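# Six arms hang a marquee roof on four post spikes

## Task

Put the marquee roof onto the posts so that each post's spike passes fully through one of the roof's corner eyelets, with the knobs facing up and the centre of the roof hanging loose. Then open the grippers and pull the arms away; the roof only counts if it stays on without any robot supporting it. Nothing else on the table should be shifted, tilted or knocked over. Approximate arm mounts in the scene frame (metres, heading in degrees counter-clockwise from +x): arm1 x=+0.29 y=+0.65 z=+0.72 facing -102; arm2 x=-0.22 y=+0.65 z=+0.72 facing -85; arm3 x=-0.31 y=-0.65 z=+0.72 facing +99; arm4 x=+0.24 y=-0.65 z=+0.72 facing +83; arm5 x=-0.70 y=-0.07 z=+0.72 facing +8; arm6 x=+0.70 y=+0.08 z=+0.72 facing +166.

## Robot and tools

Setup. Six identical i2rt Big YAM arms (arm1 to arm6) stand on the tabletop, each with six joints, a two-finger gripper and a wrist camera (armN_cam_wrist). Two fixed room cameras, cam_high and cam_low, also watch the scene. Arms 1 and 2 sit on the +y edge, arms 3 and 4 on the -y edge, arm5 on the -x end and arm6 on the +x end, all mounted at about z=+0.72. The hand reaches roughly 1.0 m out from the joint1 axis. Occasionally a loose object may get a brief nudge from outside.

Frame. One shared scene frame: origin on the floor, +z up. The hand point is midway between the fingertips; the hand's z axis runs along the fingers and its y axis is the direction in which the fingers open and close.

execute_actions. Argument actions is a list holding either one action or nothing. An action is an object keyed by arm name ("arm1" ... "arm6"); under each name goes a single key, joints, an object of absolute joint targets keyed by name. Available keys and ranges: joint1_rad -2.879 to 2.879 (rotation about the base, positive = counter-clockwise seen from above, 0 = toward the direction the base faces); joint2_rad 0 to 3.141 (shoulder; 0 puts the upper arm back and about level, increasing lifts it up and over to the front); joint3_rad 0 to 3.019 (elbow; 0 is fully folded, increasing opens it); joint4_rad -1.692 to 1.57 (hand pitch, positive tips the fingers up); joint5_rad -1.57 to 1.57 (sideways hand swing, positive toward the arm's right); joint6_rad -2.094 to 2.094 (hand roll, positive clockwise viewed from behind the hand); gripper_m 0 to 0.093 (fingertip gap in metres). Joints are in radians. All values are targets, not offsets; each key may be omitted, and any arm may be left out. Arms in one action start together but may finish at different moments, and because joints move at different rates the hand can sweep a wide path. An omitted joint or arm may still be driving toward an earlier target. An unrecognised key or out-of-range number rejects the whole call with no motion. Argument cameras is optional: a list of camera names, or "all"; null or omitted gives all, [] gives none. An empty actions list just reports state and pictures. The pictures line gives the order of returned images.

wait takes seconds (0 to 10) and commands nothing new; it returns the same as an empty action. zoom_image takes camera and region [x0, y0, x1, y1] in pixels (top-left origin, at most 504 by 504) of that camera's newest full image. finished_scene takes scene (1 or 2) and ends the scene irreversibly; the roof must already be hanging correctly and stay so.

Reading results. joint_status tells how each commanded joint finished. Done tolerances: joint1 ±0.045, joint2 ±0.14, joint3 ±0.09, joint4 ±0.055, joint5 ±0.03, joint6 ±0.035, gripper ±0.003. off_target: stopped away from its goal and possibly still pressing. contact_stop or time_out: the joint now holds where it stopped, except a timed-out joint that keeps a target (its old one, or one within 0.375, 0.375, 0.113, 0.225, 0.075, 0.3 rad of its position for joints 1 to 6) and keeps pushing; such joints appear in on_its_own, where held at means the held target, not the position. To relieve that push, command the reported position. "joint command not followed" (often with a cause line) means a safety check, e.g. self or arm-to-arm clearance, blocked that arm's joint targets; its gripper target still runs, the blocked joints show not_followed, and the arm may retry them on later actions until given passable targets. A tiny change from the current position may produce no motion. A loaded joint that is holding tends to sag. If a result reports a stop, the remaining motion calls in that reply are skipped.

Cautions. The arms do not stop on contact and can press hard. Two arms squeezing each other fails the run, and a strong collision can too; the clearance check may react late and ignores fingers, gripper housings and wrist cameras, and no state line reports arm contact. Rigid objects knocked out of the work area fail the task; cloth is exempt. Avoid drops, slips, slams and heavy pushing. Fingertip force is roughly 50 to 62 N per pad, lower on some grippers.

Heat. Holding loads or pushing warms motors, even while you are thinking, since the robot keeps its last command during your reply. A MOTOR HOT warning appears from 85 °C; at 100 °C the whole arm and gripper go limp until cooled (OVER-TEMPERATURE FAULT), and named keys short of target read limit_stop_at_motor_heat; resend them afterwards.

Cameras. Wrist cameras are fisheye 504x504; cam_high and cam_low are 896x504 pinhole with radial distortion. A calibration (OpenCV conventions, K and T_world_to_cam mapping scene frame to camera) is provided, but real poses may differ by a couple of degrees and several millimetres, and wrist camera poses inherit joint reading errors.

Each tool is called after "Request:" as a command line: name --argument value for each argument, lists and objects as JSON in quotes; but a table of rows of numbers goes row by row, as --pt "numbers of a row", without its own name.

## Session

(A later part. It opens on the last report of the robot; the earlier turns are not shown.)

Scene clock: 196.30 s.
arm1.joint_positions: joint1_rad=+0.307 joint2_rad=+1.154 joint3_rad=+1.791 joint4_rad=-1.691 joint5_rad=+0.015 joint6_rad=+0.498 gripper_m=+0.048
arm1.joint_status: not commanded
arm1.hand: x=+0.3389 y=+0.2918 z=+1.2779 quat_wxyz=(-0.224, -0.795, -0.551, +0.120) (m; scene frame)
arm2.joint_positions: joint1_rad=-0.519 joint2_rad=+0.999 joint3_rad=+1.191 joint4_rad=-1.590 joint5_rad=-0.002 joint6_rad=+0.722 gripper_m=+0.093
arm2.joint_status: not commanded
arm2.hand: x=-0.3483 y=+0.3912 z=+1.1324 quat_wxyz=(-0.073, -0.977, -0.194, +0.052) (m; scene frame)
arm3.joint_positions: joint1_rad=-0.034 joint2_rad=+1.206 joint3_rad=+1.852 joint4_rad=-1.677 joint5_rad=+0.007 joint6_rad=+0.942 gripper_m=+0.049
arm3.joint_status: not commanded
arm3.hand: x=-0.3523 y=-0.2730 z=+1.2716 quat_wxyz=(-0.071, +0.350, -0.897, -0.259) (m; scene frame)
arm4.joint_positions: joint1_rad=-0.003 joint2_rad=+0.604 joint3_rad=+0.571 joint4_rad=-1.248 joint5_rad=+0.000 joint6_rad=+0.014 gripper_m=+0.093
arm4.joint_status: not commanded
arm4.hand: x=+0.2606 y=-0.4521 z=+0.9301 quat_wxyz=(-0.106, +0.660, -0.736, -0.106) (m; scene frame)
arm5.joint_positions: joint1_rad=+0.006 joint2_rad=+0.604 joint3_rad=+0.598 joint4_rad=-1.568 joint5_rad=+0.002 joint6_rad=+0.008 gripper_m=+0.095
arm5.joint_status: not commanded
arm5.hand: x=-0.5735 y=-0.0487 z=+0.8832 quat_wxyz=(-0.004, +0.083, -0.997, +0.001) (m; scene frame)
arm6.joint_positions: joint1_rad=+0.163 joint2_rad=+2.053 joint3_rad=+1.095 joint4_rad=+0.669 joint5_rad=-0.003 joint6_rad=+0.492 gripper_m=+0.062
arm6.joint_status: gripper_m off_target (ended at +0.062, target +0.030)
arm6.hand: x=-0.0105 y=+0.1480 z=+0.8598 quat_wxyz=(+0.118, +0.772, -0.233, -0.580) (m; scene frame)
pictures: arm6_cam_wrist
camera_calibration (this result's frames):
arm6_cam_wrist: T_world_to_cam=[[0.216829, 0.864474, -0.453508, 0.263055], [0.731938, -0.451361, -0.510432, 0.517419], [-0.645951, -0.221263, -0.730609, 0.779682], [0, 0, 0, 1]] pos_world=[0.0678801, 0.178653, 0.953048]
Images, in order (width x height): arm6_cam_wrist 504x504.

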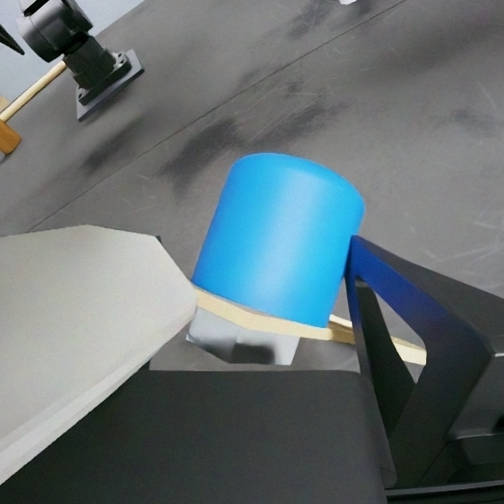

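Request:
execute_actions --actions '[{"arm6":{"joints":{"joint2_rad":1.7,"joint3_rad":1.1,"joint4_rad":0.3}}}]' --cameras '["cam_high","cam_low"]'

Scene clock: 198.60 s.
arm1.joint_positions: joint1_rad=+0.307 joint2_rad=+1.154 joint3_rad=+1.791 joint4_rad=-1.691 joint5_rad=+0.015 joint6_rad=+0.498 gripper_m=+0.048
arm1.joint_status: not commanded
arm1.hand: x=+0.3389 y=+0.2918 z=+1.2779 quat_wxyz=(-0.224, -0.795, -0.551, +0.120) (m; scene frame)
arm2.joint_positions: joint1_rad=-0.519 joint2_rad=+0.999 joint3_rad=+1.191 joint4_rad=-1.590 joint5_rad=-0.002 joint6_rad=+0.722 gripper_m=+0.093
arm2.joint_status: not commanded
arm2.hand: x=-0.3483 y=+0.3912 z=+1.1324 quat_wxyz=(-0.073, -0.977, -0.194, +0.052) (m; scene frame)
arm3.joint_positions: joint1_rad=-0.034 joint2_rad=+1.206 joint3_rad=+1.852 joint4_rad=-1.677 joint5_rad=+0.006 joint6_rad=+0.942 gripper_m=+0.049
arm3.joint_status: not commanded
arm3.hand: x=-0.3524 y=-0.2730 z=+1.2716 quat_wxyz=(-0.071, +0.350, -0.897, -0.259) (m; scene frame)
arm4.joint_positions: joint1_rad=-0.003 joint2_rad=+0.604 joint3_rad=+0.571 joint4_rad=-1.248 joint5_rad=+0.000 joint6_rad=+0.014 gripper_m=+0.093
arm4.joint_status: not commanded
arm4.hand: x=+0.2606 y=-0.4521 z=+0.9301 quat_wxyz=(-0.106, +0.660, -0.736, -0.106) (m; scene frame)
arm5.joint_positions: joint1_rad=+0.006 joint2_rad=+0.604 joint3_rad=+0.598 joint4_rad=-1.568 joint5_rad=+0.002 joint6_rad=+0.008 gripper_m=+0.095
arm5.joint_status: not commanded
arm5.hand: x=-0.5735 y=-0.0487 z=+0.8832 quat_wxyz=(-0.004, +0.083, -0.997, +0.001) (m; scene frame)
arm6.joint_positions: joint1_rad=+0.163 joint2_rad=+1.684 joint3_rad=+1.095 joint4_rad=+0.304 joint5_rad=-0.003 joint6_rad=+0.492 gripper_m=+0.062
arm6.joint_status: all done
arm6.hand: x=+0.0141 y=+0.1458 z=+1.0260 quat_wxyz=(+0.118, +0.771, -0.232, -0.581) (m; scene frame)
pictures: cam_high, cam_low
Images, in order (width x height): cam_high 896x504, cam_low 896x504.

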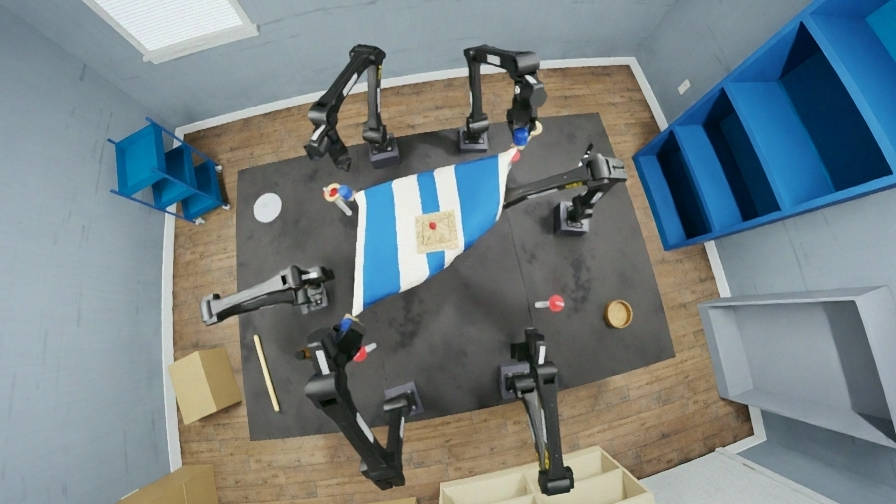

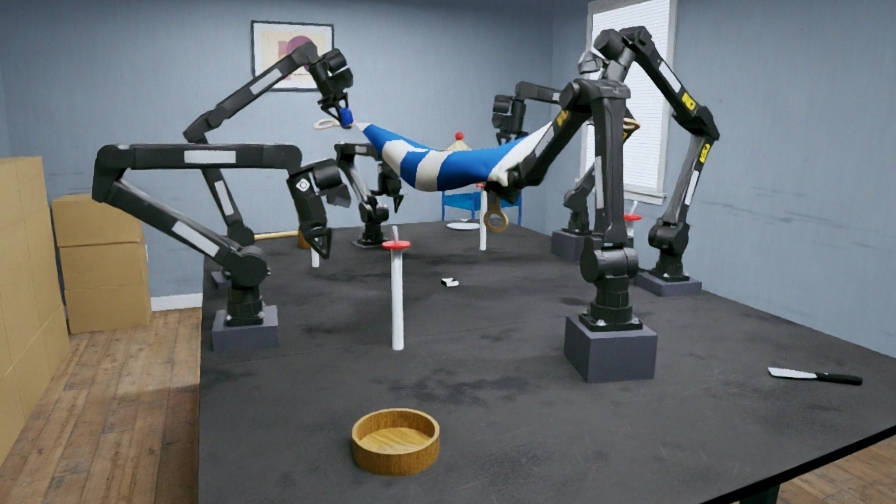

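Request:
execute_actions --actions '[{"arm6":{"joints":{"joint1_rad":0.75,"joint2_rad":1.4,"joint3_rad":1.2,"joint4_rad":-0.3,"joint6_rad":0.0}},"arm1":{"joints":{"joint2_rad":1.1,"joint3_rad":1.5,"joint4_rad":-1.68}},"arm3":{"joints":{"joint2_rad":1.19,"joint3_rad":1.55,"joint4_rad":-1.68}}}]' --cameras '["cam_high","cam_low","arm6_cam_wrist"]'

Scene clock: 201.20 s.
arm1.joint_positions: joint1_rad=+0.307 joint2_rad=+1.118 joint3_rad=+1.497 joint4_rad=-1.664 joint5_rad=+0.016 joint6_rad=+0.478 gripper_m=+0.048
arm1.joint_status: all done
arm1.hand: x=+0.3360 y=+0.3101 z=+1.1663 quat_wxyz=(-0.121, -0.807, -0.573, +0.071) (m; scene frame)
arm2.joint_positions: joint1_rad=-0.519 joint2_rad=+0.999 joint3_rad=+1.191 joint4_rad=-1.590 joint5_rad=-0.002 joint6_rad=+0.722 gripper_m=+0.093
arm2.joint_status: not commanded
arm2.hand: x=-0.3483 y=+0.3912 z=+1.1324 quat_wxyz=(-0.073, -0.977, -0.194, +0.052) (m; scene frame)
arm3.joint_positions: joint1_rad=-0.032 joint2_rad=+1.200 joint3_rad=+1.554 joint4_rad=-1.677 joint5_rad=+0.005 joint6_rad=+0.942 gripper_m=+0.049
arm3.joint_status: all done
arm3.hand: x=-0.3514 y=-0.2875 z=+1.1460 quat_wxyz=(-0.034, +0.361, -0.924, -0.121) (m; scene frame)
arm4.joint_positions: joint1_rad=-0.003 joint2_rad=+0.604 joint3_rad=+0.571 joint4_rad=-1.248 joint5_rad=+0.000 joint6_rad=+0.014 gripper_m=+0.093
arm4.joint_status: not commanded
arm4.hand: x=+0.2606 y=-0.4521 z=+0.9301 quat_wxyz=(-0.106, +0.660, -0.736, -0.106) (m; scene frame)
arm5.joint_positions: joint1_rad=+0.006 joint2_rad=+0.604 joint3_rad=+0.598 joint4_rad=-1.568 joint5_rad=+0.002 joint6_rad=+0.008 gripper_m=+0.095
arm5.joint_status: not commanded
arm5.hand: x=-0.5735 y=-0.0487 z=+0.8832 quat_wxyz=(-0.004, +0.083, -0.997, +0.001) (m; scene frame)
arm6.joint_positions: joint1_rad=+0.738 joint2_rad=+1.406 joint3_rad=+1.137 joint4_rad=-0.302 joint5_rad=+0.001 joint6_rad=+0.020 gripper_m=+0.062
arm6.joint_status: all done
arm6.hand: x=+0.1613 y=-0.1965 z=+1.0926 quat_wxyz=(+0.121, +0.858, +0.198, -0.458) (m; scene frame)
pictures: arm6_cam_wrist, cam_high, cam_low
camera_calibration (this result's frames):
arm6_cam_wrist: T_world_to_cam=[[-0.454832, 0.890103, -0.0290559, 0.278796], [0.836043, 0.415512, -0.358304, 0.342344], [-0.306855, -0.18726, -0.933153, 1.15773], [0, 0, 0, 1]] pos_world=[0.195846, -0.173609, 1.2111]
Images, in order (width x height): arm6_cam_wrist 504x504, cam_high 896x504, cam_low 896x504.

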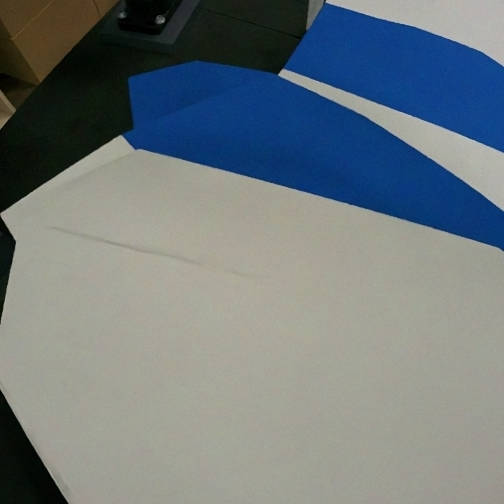

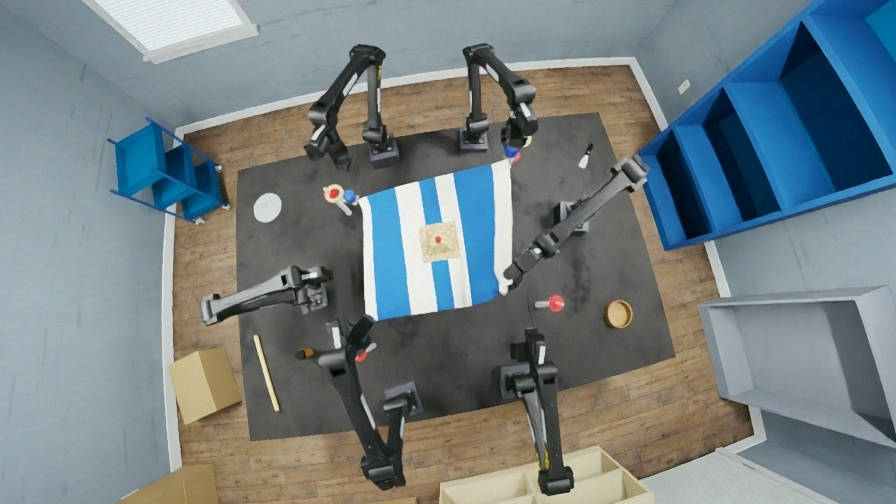

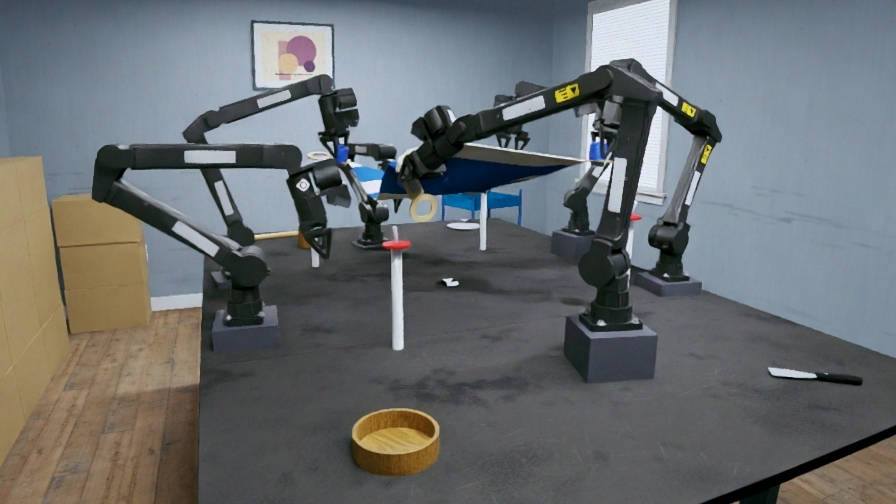

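Request:
execute_actions --actions '[{"arm6":{"joints":{"joint1_rad":1.0,"joint2_rad":1.5,"joint3_rad":1.65,"joint4_rad":-1.69,"joint6_rad":1.5}},"arm4":{"joints":{"joint1_rad":-0.5}}}]' --cameras '["cam_high","cam_low","arm4_cam_wrist"]'

Scene clock: 203.77 s.
arm1.joint_positions: joint1_rad=+0.307 joint2_rad=+1.118 joint3_rad=+1.497 joint4_rad=-1.671 joint5_rad=+0.011 joint6_rad=+0.480 gripper_m=+0.048
arm1.joint_status: not commanded
arm1.hand: x=+0.3368 y=+0.3118 z=+1.1658 quat_wxyz=(-0.119, -0.808, -0.573, +0.067) (m; scene frame)
arm2.joint_positions: joint1_rad=-0.519 joint2_rad=+0.999 joint3_rad=+1.191 joint4_rad=-1.590 joint5_rad=-0.002 joint6_rad=+0.722 gripper_m=+0.093
arm2.joint_status: not commanded
arm2.hand: x=-0.3483 y=+0.3912 z=+1.1324 quat_wxyz=(-0.073, -0.977, -0.194, +0.052) (m; scene frame)
arm3.joint_positions: joint1_rad=-0.032 joint2_rad=+1.200 joint3_rad=+1.554 joint4_rad=-1.677 joint5_rad=+0.015 joint6_rad=+0.942 gripper_m=+0.049
arm3.joint_status: not commanded
arm3.hand: x=-0.3498 y=-0.2874 z=+1.1460 quat_wxyz=(-0.039, +0.361, -0.924, -0.120) (m; scene frame)
arm4.joint_positions: joint1_rad=-0.489 joint2_rad=+0.604 joint3_rad=+0.571 joint4_rad=-1.248 joint5_rad=+0.000 joint6_rad=+0.013 gripper_m=+0.093
arm4.joint_status: all done
arm4.hand: x=+0.3517 y=-0.4841 z=+0.9288 quat_wxyz=(-0.125, +0.464, -0.874, -0.077) (m; scene frame)
arm5.joint_positions: joint1_rad=+0.006 joint2_rad=+0.604 joint3_rad=+0.598 joint4_rad=-1.568 joint5_rad=+0.002 joint6_rad=+0.008 gripper_m=+0.095
arm5.joint_status: not commanded
arm5.hand: x=-0.5735 y=-0.0487 z=+0.8832 quat_wxyz=(-0.004, +0.083, -0.997, +0.001) (m; scene frame)
arm6.joint_positions: joint1_rad=+0.980 joint2_rad=+1.504 joint3_rad=+1.593 joint4_rad=-1.667 joint5_rad=+0.009 joint6_rad=+1.476 gripper_m=+0.041
arm6.joint_status: all done
arm6.on_its_own: gripper_m moved -0.021 toward your old target +0.030
arm6.hand: x=+0.3615 y=-0.2104 z=+1.1161 quat_wxyz=(-0.007, +0.930, -0.368, +0.005) (m; scene frame)
pictures: arm4_cam_wrist, cam_high, cam_low
camera_calibration (this result's frames):
arm4_cam_wrist: T_world_to_cam=[[0.835194, -0.549945, -0.00339076, -0.562309], [-0.52037, -0.792244, 0.318691, -0.490673], [-0.177949, -0.264404, -0.947853, 0.937886], [0, 0, 0, 1]] pos_world=[0.381201, -0.449991, 1.04344]
Images, in order (width x height): arm4_cam_wrist 504x504, cam_high 896x504, cam_low 896x504.

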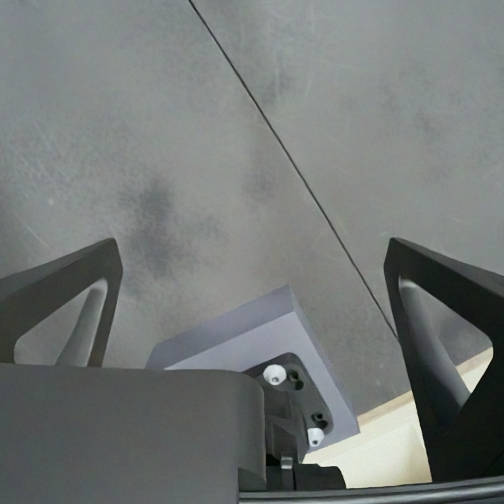

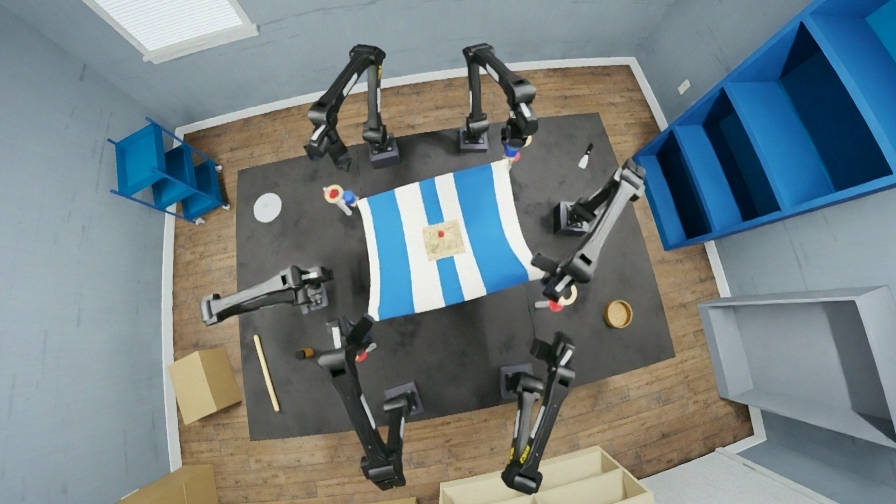

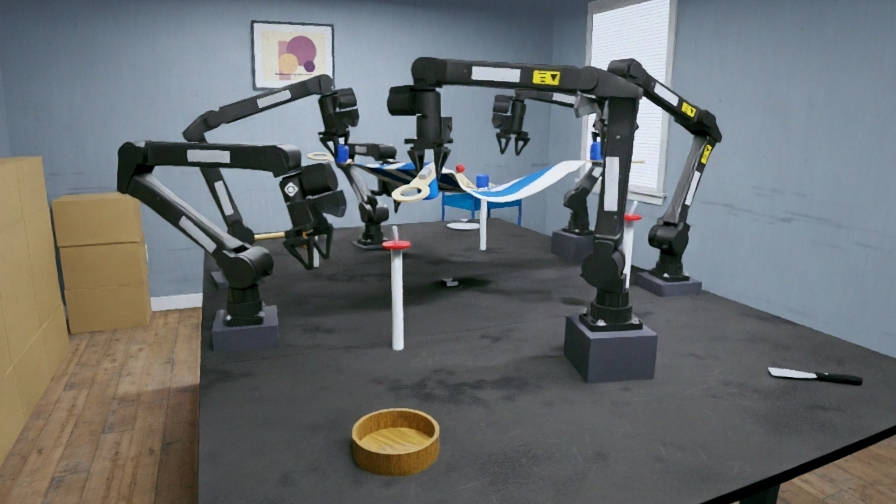

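Request:
execute_actions --actions '[{"arm4":{"joints":{"joint1_rad":-0.45,"joint2_rad":0.5,"joint3_rad":0.9,"joint4_rad":-0.5}},"arm6":{"joints":{"joint1_rad":1.08}}}]' --cameras '["cam_high","cam_low","arm4_cam_wrist"]'

Request:
zoom_image --camera "cam_low" --region '[300,130,540,280]'

Scene clock: 205.70 s.
arm1.joint_positions: joint1_rad=+0.307 joint2_rad=+1.118 joint3_rad=+1.497 joint4_rad=-1.671 joint5_rad=+0.010 joint6_rad=+0.480 gripper_m=+0.048
arm1.joint_status: not commanded
arm1.hand: x=+0.3369 y=+0.3119 z=+1.1658 quat_wxyz=(-0.119, -0.808, -0.573, +0.067) (m; scene frame)
arm2.joint_positions: joint1_rad=-0.519 joint2_rad=+0.999 joint3_rad=+1.191 joint4_rad=-1.590 joint5_rad=-0.002 joint6_rad=+0.722 gripper_m=+0.093
arm2.joint_status: not commanded
arm2.hand: x=-0.3483 y=+0.3912 z=+1.1324 quat_wxyz=(-0.073, -0.977, -0.194, +0.052) (m; scene frame)
arm3.joint_positions: joint1_rad=-0.032 joint2_rad=+1.200 joint3_rad=+1.554 joint4_rad=-1.677 joint5_rad=+0.018 joint6_rad=+0.942 gripper_m=+0.049
arm3.joint_status: not commanded
arm3.hand: x=-0.3493 y=-0.2873 z=+1.1460 quat_wxyz=(-0.040, +0.361, -0.924, -0.119) (m; scene frame)
arm4.joint_positions: joint1_rad=-0.463 joint2_rad=+0.502 joint3_rad=+0.869 joint4_rad=-0.519 joint5_rad=+0.000 joint6_rad=+0.013 gripper_m=+0.093
arm4.joint_status: all done
arm4.hand: x=+0.4147 y=-0.3816 z=+1.2478 quat_wxyz=(-0.565, +0.360, -0.666, -0.327) (m; scene frame)
arm5.joint_positions: joint1_rad=+0.006 joint2_rad=+0.604 joint3_rad=+0.598 joint4_rad=-1.568 joint5_rad=+0.002 joint6_rad=+0.008 gripper_m=+0.095
arm5.joint_status: not commanded
arm5.hand: x=-0.5735 y=-0.0487 z=+0.8832 quat_wxyz=(-0.004, +0.083, -0.997, +0.001) (m; scene frame)
arm6.joint_positions: joint1_rad=+1.058 joint2_rad=+1.504 joint3_rad=+1.593 joint4_rad=-1.667 joint5_rad=+0.015 joint6_rad=+1.476 gripper_m=+0.041
arm6.joint_status: all done
arm6.hand: x=+0.3846 y=-0.2350 z=+1.1165 quat_wxyz=(-0.008, +0.943, -0.332, +0.002) (m; scene frame)
pictures: arm4_cam_wrist, cam_high, cam_low
camera_calibration (this result's frames):
arm4_cam_wrist: T_world_to_cam=[[0.844213, -0.535851, -0.0129427, -0.543895], [-0.379435, -0.580381, -0.720546, 0.84084], [0.378594, 0.613205, -0.693286, 1.06507], [0, 0, 0, 1]] pos_world=[0.374977, -0.456548, 1.33723]
Images, in order (width x height): arm4_cam_wrist 504x504, cam_high 896x504, cam_low 896x504.

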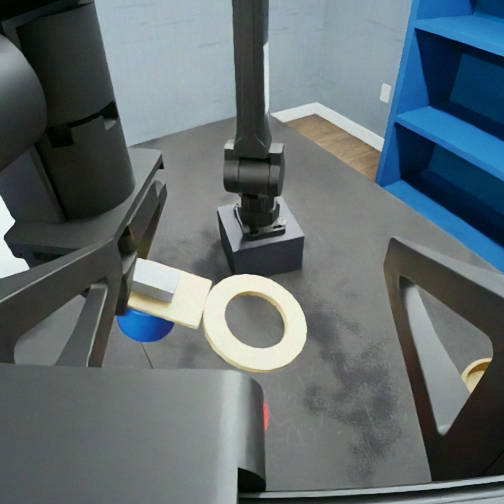

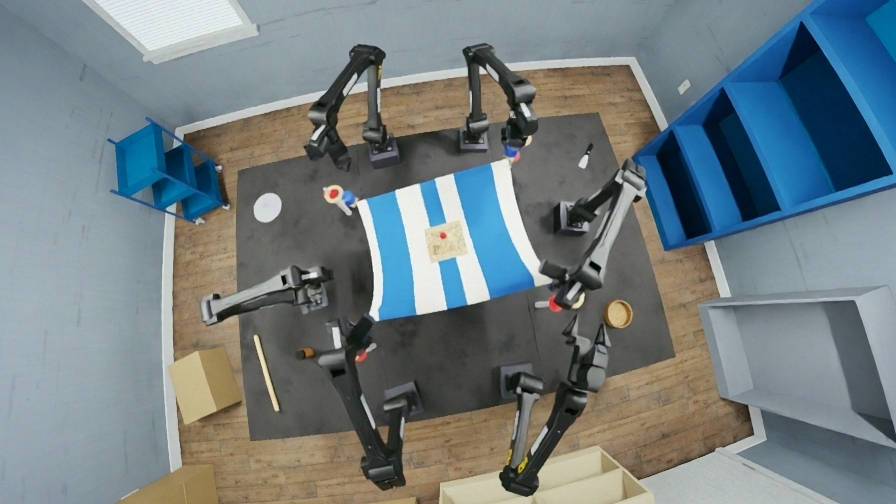

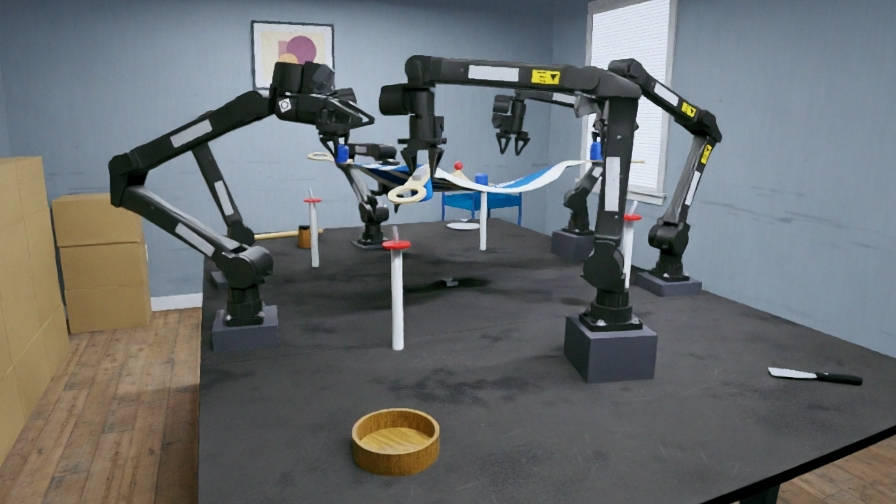

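Region (300, 130, 540, 280) of cam_low's 896x504 image, scaled by 2.100, with more detail than that image has; it fills the top 315 rows of this view, and the rest is white.

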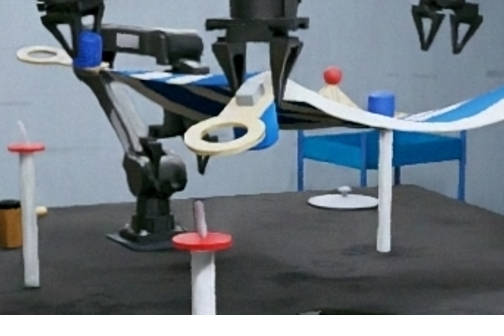

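Request:
execute_actions --actions '[{"arm4":{"joints":{"joint1_rad":-0.05,"joint2_rad":0.4,"joint3_rad":0.5,"joint4_rad":-0.1,"joint6_rad":-1.57}},"arm6":{"joints":{"joint1_rad":0.82,"joint2_rad":1.56,"joint3_rad":1.7,"joint6_rad":2.05}}}]' --cameras '["cam_high","cam_low","arm4_cam_wrist"]'

Scene clock: 208.87 s.
arm1.joint_positions: joint1_rad=+0.307 joint2_rad=+1.118 joint3_rad=+1.497 joint4_rad=-1.671 joint5_rad=+0.010 joint6_rad=+0.481 gripper_m=+0.048
arm1.joint_status: not commanded
arm1.hand: x=+0.3369 y=+0.3119 z=+1.1658 quat_wxyz=(-0.119, -0.808, -0.573, +0.066) (m; scene frame)
arm2.joint_positions: joint1_rad=-0.519 joint2_rad=+0.999 joint3_rad=+1.191 joint4_rad=-1.590 joint5_rad=-0.002 joint6_rad=+0.722 gripper_m=+0.093
arm2.joint_status: not commanded
arm2.hand: x=-0.3483 y=+0.3912 z=+1.1324 quat_wxyz=(-0.073, -0.977, -0.194, +0.052) (m; scene frame)
arm3.joint_positions: joint1_rad=-0.032 joint2_rad=+1.200 joint3_rad=+1.554 joint4_rad=-1.677 joint5_rad=+0.014 joint6_rad=+0.942 gripper_m=+0.049
arm3.joint_status: not commanded
arm3.hand: x=-0.3499 y=-0.2874 z=+1.1460 quat_wxyz=(-0.038, +0.361, -0.924, -0.120) (m; scene frame)
arm4.joint_positions: joint1_rad=-0.060 joint2_rad=+0.402 joint3_rad=+0.500 joint4_rad=-0.119 joint5_rad=+0.000 joint6_rad=-1.554 gripper_m=+0.093
arm4.joint_status: all done
arm4.hand: x=+0.2931 y=-0.3321 z=+1.1512 quat_wxyz=(-0.702, +0.708, -0.063, +0.043) (m; scene frame)
arm5.joint_positions: joint1_rad=+0.006 joint2_rad=+0.604 joint3_rad=+0.598 joint4_rad=-1.568 joint5_rad=+0.002 joint6_rad=+0.008 gripper_m=+0.095
arm5.joint_status: not commanded
arm5.hand: x=-0.5735 y=-0.0487 z=+0.8832 quat_wxyz=(-0.004, +0.083, -0.997, +0.001) (m; scene frame)
arm6.joint_positions: joint1_rad=+0.813 joint2_rad=+1.555 joint3_rad=+1.647 joint4_rad=-1.675 joint5_rad=+0.007 joint6_rad=+2.026 gripper_m=+0.041
arm6.joint_status: all done
arm6.hand: x=+0.3028 y=-0.1610 z=+1.1136 quat_wxyz=(-0.011, +0.742, -0.671, +0.005) (m; scene frame)
pictures: arm4_cam_wrist, cam_high, cam_low
camera_calibration (this result's frames):
arm4_cam_wrist: T_world_to_cam=[[0.0145956, -0.00387174, 0.999886, -1.16217], [0.718803, -0.695089, -0.013184, -0.420468], [0.695061, 0.718913, -0.00736219, 0.166488], [0, 0, 0, 1]] pos_world=[0.203477, -0.416452, 1.15772]
Images, in order (width x height): arm4_cam_wrist 504x504, cam_high 896x504, cam_low 896x504.

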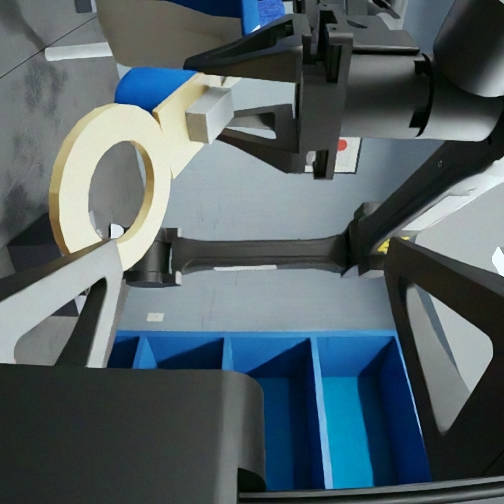

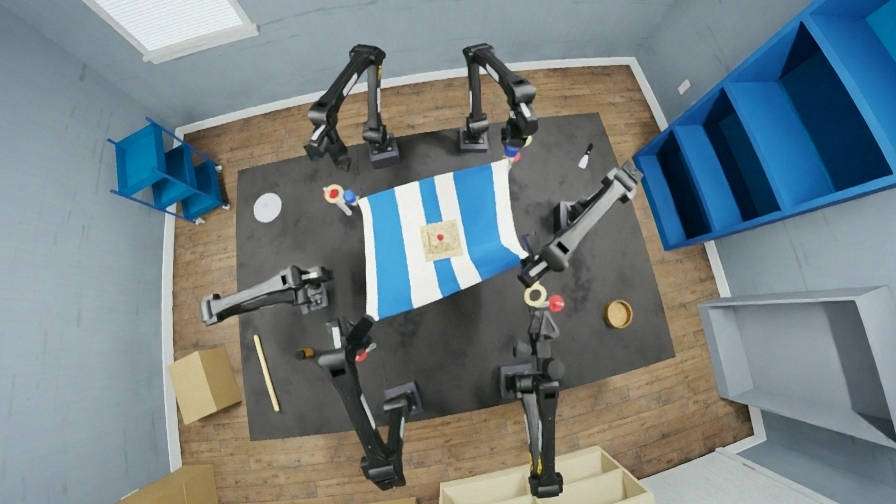

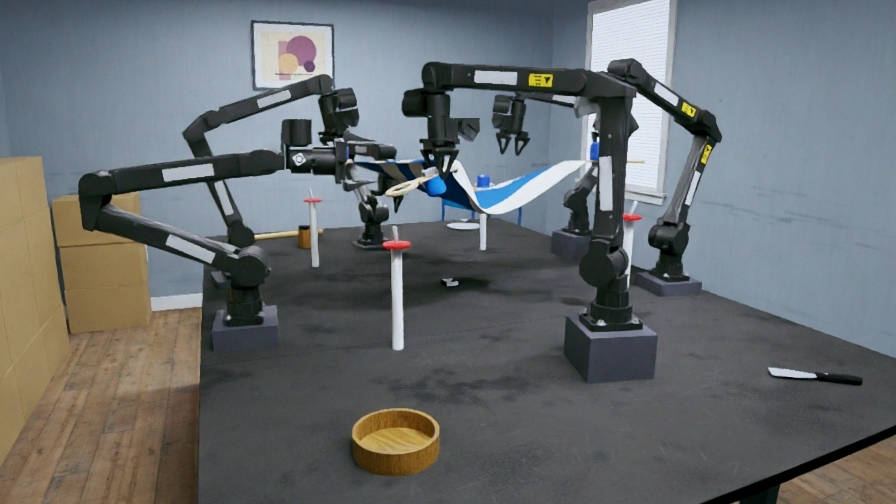

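Request:
execute_actions --actions '[{"arm4":{"joints":{"joint1_rad":-0.14,"joint2_rad":0.2,"joint3_rad":0.22,"joint4_rad":-0.05}}}]' --cameras '["arm4_cam_wrist"]'

Scene clock: 210.43 s.
arm1.joint_positions: joint1_rad=+0.307 joint2_rad=+1.118 joint3_rad=+1.497 joint4_rad=-1.671 joint5_rad=+0.010 joint6_rad=+0.481 gripper_m=+0.048
arm1.joint_status: not commanded
arm1.hand: x=+0.3369 y=+0.3119 z=+1.1658 quat_wxyz=(-0.119, -0.808, -0.573, +0.066) (m; scene frame)
arm2.joint_positions: joint1_rad=-0.519 joint2_rad=+0.999 joint3_rad=+1.191 joint4_rad=-1.590 joint5_rad=-0.002 joint6_rad=+0.722 gripper_m=+0.093
arm2.joint_status: not commanded
arm2.hand: x=-0.3483 y=+0.3912 z=+1.1324 quat_wxyz=(-0.073, -0.977, -0.194, +0.052) (m; scene frame)
arm3.joint_positions: joint1_rad=-0.032 joint2_rad=+1.200 joint3_rad=+1.554 joint4_rad=-1.677 joint5_rad=+0.014 joint6_rad=+0.942 gripper_m=+0.049
arm3.joint_status: not commanded
arm3.hand: x=-0.3499 y=-0.2874 z=+1.1460 quat_wxyz=(-0.038, +0.361, -0.924, -0.120) (m; scene frame)
arm4.joint_positions: joint1_rad=-0.130 joint2_rad=+0.205 joint3_rad=+0.221 joint4_rad=-0.063 joint5_rad=+0.000 joint6_rad=-1.556 gripper_m=+0.093
arm4.joint_status: all done
arm4.hand: x=+0.3072 y=-0.3679 z=+1.0460 quat_wxyz=(-0.691, +0.715, -0.089, +0.067) (m; scene frame)
arm5.joint_positions: joint1_rad=+0.006 joint2_rad=+0.604 joint3_rad=+0.598 joint4_rad=-1.568 joint5_rad=+0.002 joint6_rad=+0.008 gripper_m=+0.095
arm5.joint_status: not commanded
arm5.hand: x=-0.5735 y=-0.0487 z=+0.8832 quat_wxyz=(-0.004, +0.083, -0.997, +0.001) (m; scene frame)
arm6.joint_positions: joint1_rad=+0.813 joint2_rad=+1.555 joint3_rad=+1.647 joint4_rad=-1.675 joint5_rad=+0.007 joint6_rad=+2.026 gripper_m=+0.041
arm6.joint_status: not commanded
arm6.hand: x=+0.3028 y=-0.1610 z=+1.1136 quat_wxyz=(-0.011, +0.742, -0.671, +0.005) (m; scene frame)
pictures: arm4_cam_wrist
camera_calibration (this result's frames):
arm4_cam_wrist: T_world_to_cam=[[0.0193203, 0.0214383, 0.999583, -1.04914], [0.668525, -0.743684, 0.00302848, -0.476231], [0.743439, 0.668188, -0.0287003, 0.170456], [0, 0, 0, 1]] pos_world=[0.211918, -0.44557, 1.05503]
Images, in order (width x height): arm4_cam_wrist 504x504.

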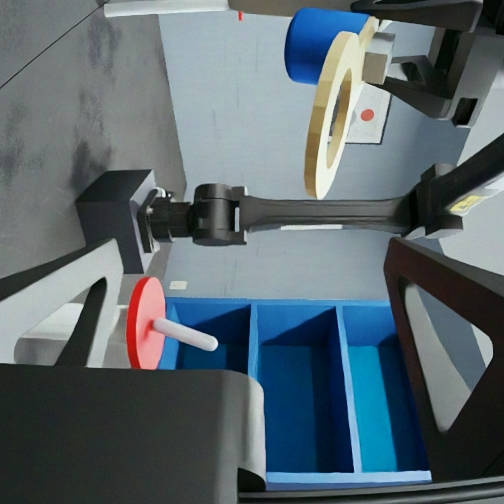

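Request:
execute_actions --actions '[{"arm4":{"joints":{"joint2_rad":0.42,"joint3_rad":0.36,"joint4_rad":0.04}}}]' --cameras '["arm4_cam_wrist","cam_low"]'

Scene clock: 211.77 s.
arm1.joint_positions: joint1_rad=+0.307 joint2_rad=+1.118 joint3_rad=+1.497 joint4_rad=-1.671 joint5_rad=+0.010 joint6_rad=+0.481 gripper_m=+0.048
arm1.joint_status: not commanded
arm1.hand: x=+0.3369 y=+0.3119 z=+1.1658 quat_wxyz=(-0.119, -0.808, -0.573, +0.066) (m; scene frame)
arm2.joint_positions: joint1_rad=-0.519 joint2_rad=+0.999 joint3_rad=+1.191 joint4_rad=-1.590 joint5_rad=-0.002 joint6_rad=+0.722 gripper_m=+0.093
arm2.joint_status: not commanded
arm2.hand: x=-0.3483 y=+0.3912 z=+1.1324 quat_wxyz=(-0.073, -0.977, -0.194, +0.052) (m; scene frame)
arm3.joint_positions: joint1_rad=-0.032 joint2_rad=+1.200 joint3_rad=+1.554 joint4_rad=-1.677 joint5_rad=+0.014 joint6_rad=+0.942 gripper_m=+0.049
arm3.joint_status: not commanded
arm3.hand: x=-0.3499 y=-0.2874 z=+1.1460 quat_wxyz=(-0.038, +0.361, -0.924, -0.120) (m; scene frame)
arm4.joint_positions: joint1_rad=-0.130 joint2_rad=+0.419 joint3_rad=+0.309 joint4_rad=+0.025 joint5_rad=+0.000 joint6_rad=-1.556 gripper_m=+0.093
arm4.joint_status: all done
arm4.hand: x=+0.3152 y=-0.3331 z=+1.0615 quat_wxyz=(-0.677, +0.728, -0.090, +0.065) (m; scene frame)
arm5.joint_positions: joint1_rad=+0.006 joint2_rad=+0.604 joint3_rad=+0.598 joint4_rad=-1.568 joint5_rad=+0.002 joint6_rad=+0.008 gripper_m=+0.095
arm5.joint_status: not commanded
arm5.hand: x=-0.5735 y=-0.0487 z=+0.8832 quat_wxyz=(-0.004, +0.083, -0.997, +0.001) (m; scene frame)
arm6.joint_positions: joint1_rad=+0.813 joint2_rad=+1.555 joint3_rad=+1.647 joint4_rad=-1.675 joint5_rad=+0.007 joint6_rad=+2.026 gripper_m=+0.041
arm6.joint_status: not commanded
arm6.hand: x=+0.3028 y=-0.1610 z=+1.1136 quat_wxyz=(-0.011, +0.742, -0.671, +0.005) (m; scene frame)
pictures: arm4_cam_wrist, cam_low
camera_calibration (this result's frames):
arm4_cam_wrist: T_world_to_cam=[[0.0276408, 0.0586268, 0.997897, -1.05396], [0.668995, -0.742842, 0.0251117, -0.479058], [0.742753, 0.666894, -0.0597538, 0.174447], [0, 0, 0, 1]] pos_world=[0.220049, -0.410412, 1.0742]
Images, in order (width x height): arm4_cam_wrist 504x504, cam_low 896x504.

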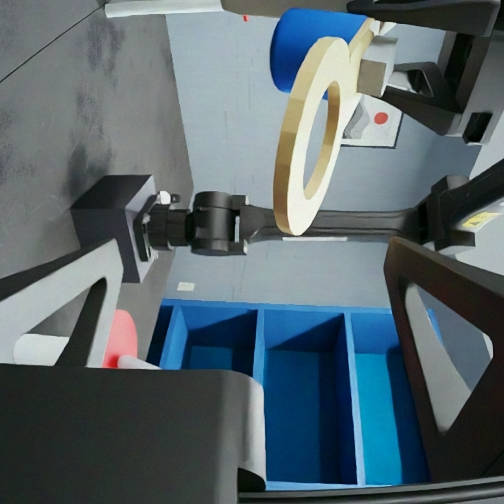

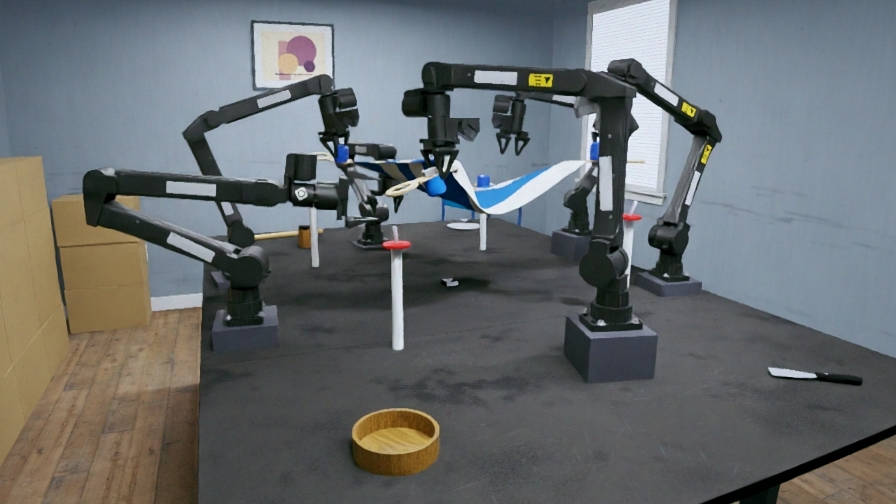

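Request:
execute_actions --actions '[{"arm4":{"joints":{"joint1_rad":-0.07,"joint2_rad":0.62,"joint3_rad":0.48,"joint4_rad":0.1}}}]' --cameras '["arm4_cam_wrist","cam_low"]'

Scene clock: 212.87 s.
arm1.joint_positions: joint1_rad=+0.307 joint2_rad=+1.118 joint3_rad=+1.497 joint4_rad=-1.671 joint5_rad=+0.010 joint6_rad=+0.481 gripper_m=+0.048
arm1.joint_status: not commanded
arm1.hand: x=+0.3369 y=+0.3119 z=+1.1658 quat_wxyz=(-0.119, -0.808, -0.573, +0.066) (m; scene frame)
arm2.joint_positions: joint1_rad=-0.519 joint2_rad=+0.999 joint3_rad=+1.191 joint4_rad=-1.590 joint5_rad=-0.002 joint6_rad=+0.722 gripper_m=+0.093
arm2.joint_status: not commanded
arm2.hand: x=-0.3483 y=+0.3912 z=+1.1324 quat_wxyz=(-0.073, -0.977, -0.194, +0.052) (m; scene frame)
arm3.joint_positions: joint1_rad=-0.032 joint2_rad=+1.200 joint3_rad=+1.554 joint4_rad=-1.677 joint5_rad=+0.014 joint6_rad=+0.942 gripper_m=+0.049
arm3.joint_status: not commanded
arm3.hand: x=-0.3499 y=-0.2874 z=+1.1460 quat_wxyz=(-0.038, +0.361, -0.924, -0.120) (m; scene frame)
arm4.joint_positions: joint1_rad=-0.081 joint2_rad=+0.619 joint3_rad=+0.438 joint4_rad=+0.087 joint5_rad=+0.000 joint6_rad=-1.556 gripper_m=+0.093
arm4.joint_status: all done
arm4.hand: x=+0.3072 y=-0.2858 z=+1.0918 quat_wxyz=(-0.675, +0.733, -0.072, +0.048) (m; scene frame)
arm5.joint_positions: joint1_rad=+0.006 joint2_rad=+0.604 joint3_rad=+0.598 joint4_rad=-1.568 joint5_rad=+0.002 joint6_rad=+0.008 gripper_m=+0.095
arm5.joint_status: not commanded
arm5.hand: x=-0.5735 y=-0.0487 z=+0.8832 quat_wxyz=(-0.004, +0.083, -0.997, +0.001) (m; scene frame)
arm6.joint_positions: joint1_rad=+0.813 joint2_rad=+1.555 joint3_rad=+1.647 joint4_rad=-1.675 joint5_rad=+0.007 joint6_rad=+2.026 gripper_m=+0.041
arm6.joint_status: not commanded
arm6.hand: x=+0.3028 y=-0.1610 z=+1.1136 quat_wxyz=(-0.011, +0.742, -0.671, +0.005) (m; scene frame)
pictures: arm4_cam_wrist, cam_low
camera_calibration (this result's frames):
arm4_cam_wrist: T_world_to_cam=[[0.0256808, 0.0684123, 0.997327, -1.08276], [0.705099, -0.708455, 0.0304409, -0.446429], [0.708644, 0.702432, -0.0664311, 0.178565], [0, 0, 0, 1]] pos_world=[0.216044, -0.367631, 1.10531]
Images, in order (width x height): arm4_cam_wrist 504x504, cam_low 896x504.

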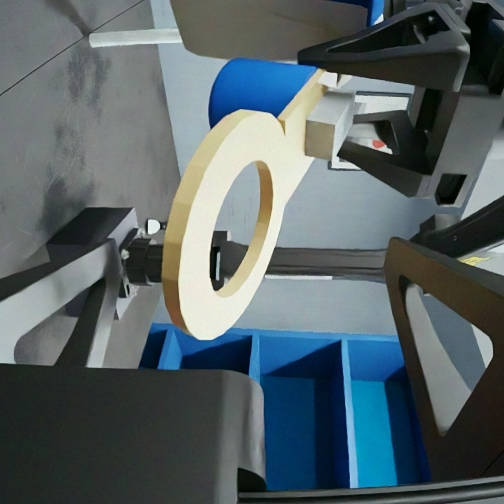

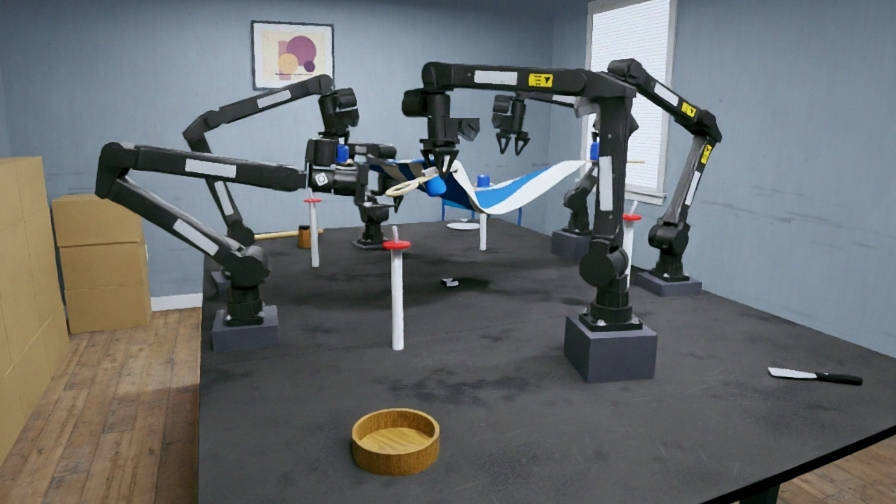

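Request:
execute_actions --actions '[{"arm4":{"joints":{"joint2_rad":0.69,"joint3_rad":0.52,"joint4_rad":0.12}}}]' --cameras '[]'

Request:
execute_actions --actions '[{"arm4":{"joints":{"gripper_m":0.0}}}]' --cameras '["arm4_cam_wrist","cam_low"]'

Scene clock: 213.77 s.
arm1.joint_positions: joint1_rad=+0.307 joint2_rad=+1.118 joint3_rad=+1.497 joint4_rad=-1.671 joint5_rad=+0.010 joint6_rad=+0.481 gripper_m=+0.048
arm1.joint_status: not commanded
arm1.hand: x=+0.3369 y=+0.3119 z=+1.1658 quat_wxyz=(-0.119, -0.808, -0.573, +0.066) (m; scene frame)
arm2.joint_positions: joint1_rad=-0.519 joint2_rad=+0.999 joint3_rad=+1.191 joint4_rad=-1.590 joint5_rad=-0.002 joint6_rad=+0.722 gripper_m=+0.093
arm2.joint_status: not commanded
arm2.hand: x=-0.3483 y=+0.3912 z=+1.1324 quat_wxyz=(-0.073, -0.977, -0.194, +0.052) (m; scene frame)
arm3.joint_positions: joint1_rad=-0.032 joint2_rad=+1.200 joint3_rad=+1.554 joint4_rad=-1.677 joint5_rad=+0.014 joint6_rad=+0.942 gripper_m=+0.049
arm3.joint_status: not commanded
arm3.hand: x=-0.3499 y=-0.2874 z=+1.1460 quat_wxyz=(-0.038, +0.361, -0.924, -0.120) (m; scene frame)
arm4.joint_positions: joint1_rad=-0.081 joint2_rad=+0.686 joint3_rad=+0.461 joint4_rad=+0.103 joint5_rad=+0.000 joint6_rad=-1.556 gripper_m=+0.093
arm4.joint_status: all done
arm4.hand: x=+0.3097 y=-0.2710 z=+1.0858 quat_wxyz=(-0.664, +0.742, -0.073, +0.047) (m; scene frame)
arm5.joint_positions: joint1_rad=+0.006 joint2_rad=+0.604 joint3_rad=+0.598 joint4_rad=-1.568 joint5_rad=+0.002 joint6_rad=+0.008 gripper_m=+0.095
arm5.joint_status: not commanded
arm5.hand: x=-0.5735 y=-0.0487 z=+0.8832 quat_wxyz=(-0.004, +0.083, -0.997, +0.001) (m; scene frame)
arm6.joint_positions: joint1_rad=+0.813 joint2_rad=+1.555 joint3_rad=+1.647 joint4_rad=-1.675 joint5_rad=+0.007 joint6_rad=+2.026 gripper_m=+0.041
arm6.joint_status: not commanded
arm6.hand: x=+0.3028 y=-0.1610 z=+1.1136 quat_wxyz=(-0.011, +0.742, -0.671, +0.005) (m; scene frame)
pictures: none
No camera images: the call's "cameras" was empty. Leave "cameras" out to get every camera's image.

Scene clock: 214.50 s.
arm1.joint_positions: joint1_rad=+0.307 joint2_rad=+1.118 joint3_rad=+1.497 joint4_rad=-1.671 joint5_rad=+0.010 joint6_rad=+0.481 gripper_m=+0.048
arm1.joint_status: not commanded
arm1.hand: x=+0.3369 y=+0.3119 z=+1.1658 quat_wxyz=(-0.119, -0.808, -0.573, +0.066) (m; scene frame)
arm2.joint_positions: joint1_rad=-0.519 joint2_rad=+0.999 joint3_rad=+1.191 joint4_rad=-1.590 joint5_rad=-0.002 joint6_rad=+0.722 gripper_m=+0.093
arm2.joint_status: not commanded
arm2.hand: x=-0.3483 y=+0.3912 z=+1.1324 quat_wxyz=(-0.073, -0.977, -0.194, +0.052) (m; scene frame)
arm3.joint_positions: joint1_rad=-0.032 joint2_rad=+1.200 joint3_rad=+1.554 joint4_rad=-1.677 joint5_rad=+0.014 joint6_rad=+0.942 gripper_m=+0.049
arm3.joint_status: not commanded
arm3.hand: x=-0.3499 y=-0.2874 z=+1.1460 quat_wxyz=(-0.038, +0.361, -0.924, -0.120) (m; scene frame)
arm4.joint_positions: joint1_rad=-0.081 joint2_rad=+0.684 joint3_rad=+0.462 joint4_rad=+0.109 joint5_rad=+0.000 joint6_rad=-1.557 gripper_m=+0.006
arm4.joint_status: gripper_m off_target (ended at +0.006, target +0.000)
arm4.hand: x=+0.3097 y=-0.2711 z=+1.0891 quat_wxyz=(-0.668, +0.739, -0.072, +0.048) (m; scene frame)
arm5.joint_positions: joint1_rad=+0.006 joint2_rad=+0.604 joint3_rad=+0.598 joint4_rad=-1.568 joint5_rad=+0.002 joint6_rad=+0.008 gripper_m=+0.095
arm5.joint_status: not commanded
arm5.hand: x=-0.5735 y=-0.0487 z=+0.8832 quat_wxyz=(-0.004, +0.083, -0.997, +0.001) (m; scene frame)
arm6.joint_positions: joint1_rad=+0.812 joint2_rad=+1.555 joint3_rad=+1.651 joint4_rad=-1.679 joint5_rad=+0.006 joint6_rad=+2.026 gripper_m=+0.041
arm6.joint_status: not commanded
arm6.hand: x=+0.3025 y=-0.1603 z=+1.1151 quat_wxyz=(-0.011, +0.741, -0.672, +0.005) (m; scene frame)
pictures: arm4_cam_wrist, cam_low
camera_calibration (this result's frames):
arm4_cam_wrist: T_world_to_cam=[[0.027707, 0.0869685, 0.995826, -1.07505], [0.705408, -0.707546, 0.0421655, -0.450303], [0.70826, 0.701295, -0.0809522, 0.181886], [0, 0, 0, 1]] pos_world=[0.218611, -0.35267, 1.10427]
Images, in order (width x height): arm4_cam_wrist 504x504, cam_low 896x504.

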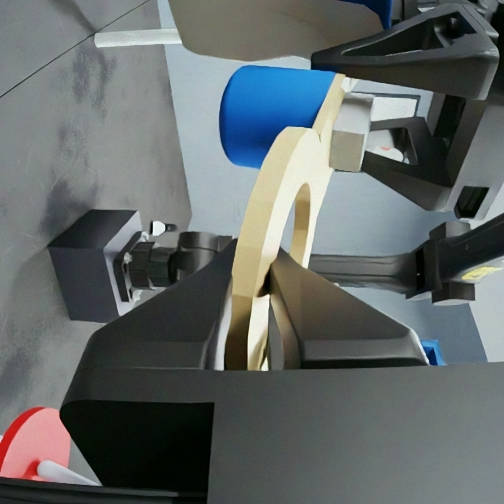

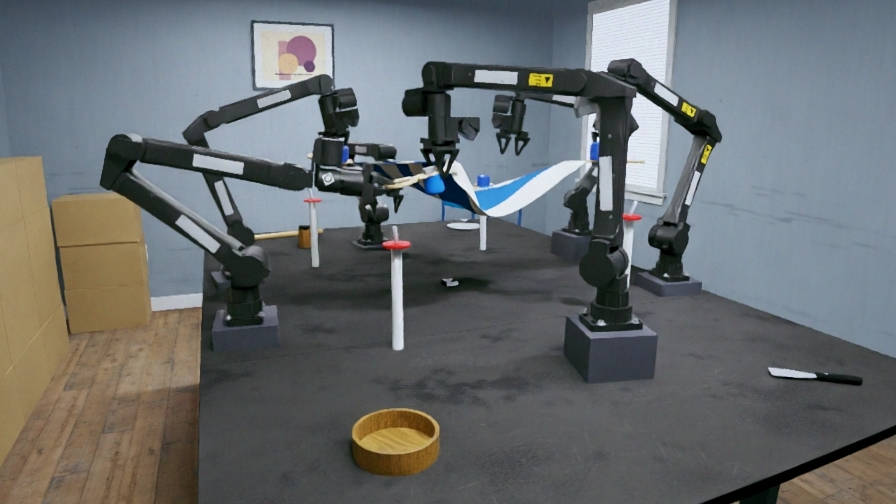

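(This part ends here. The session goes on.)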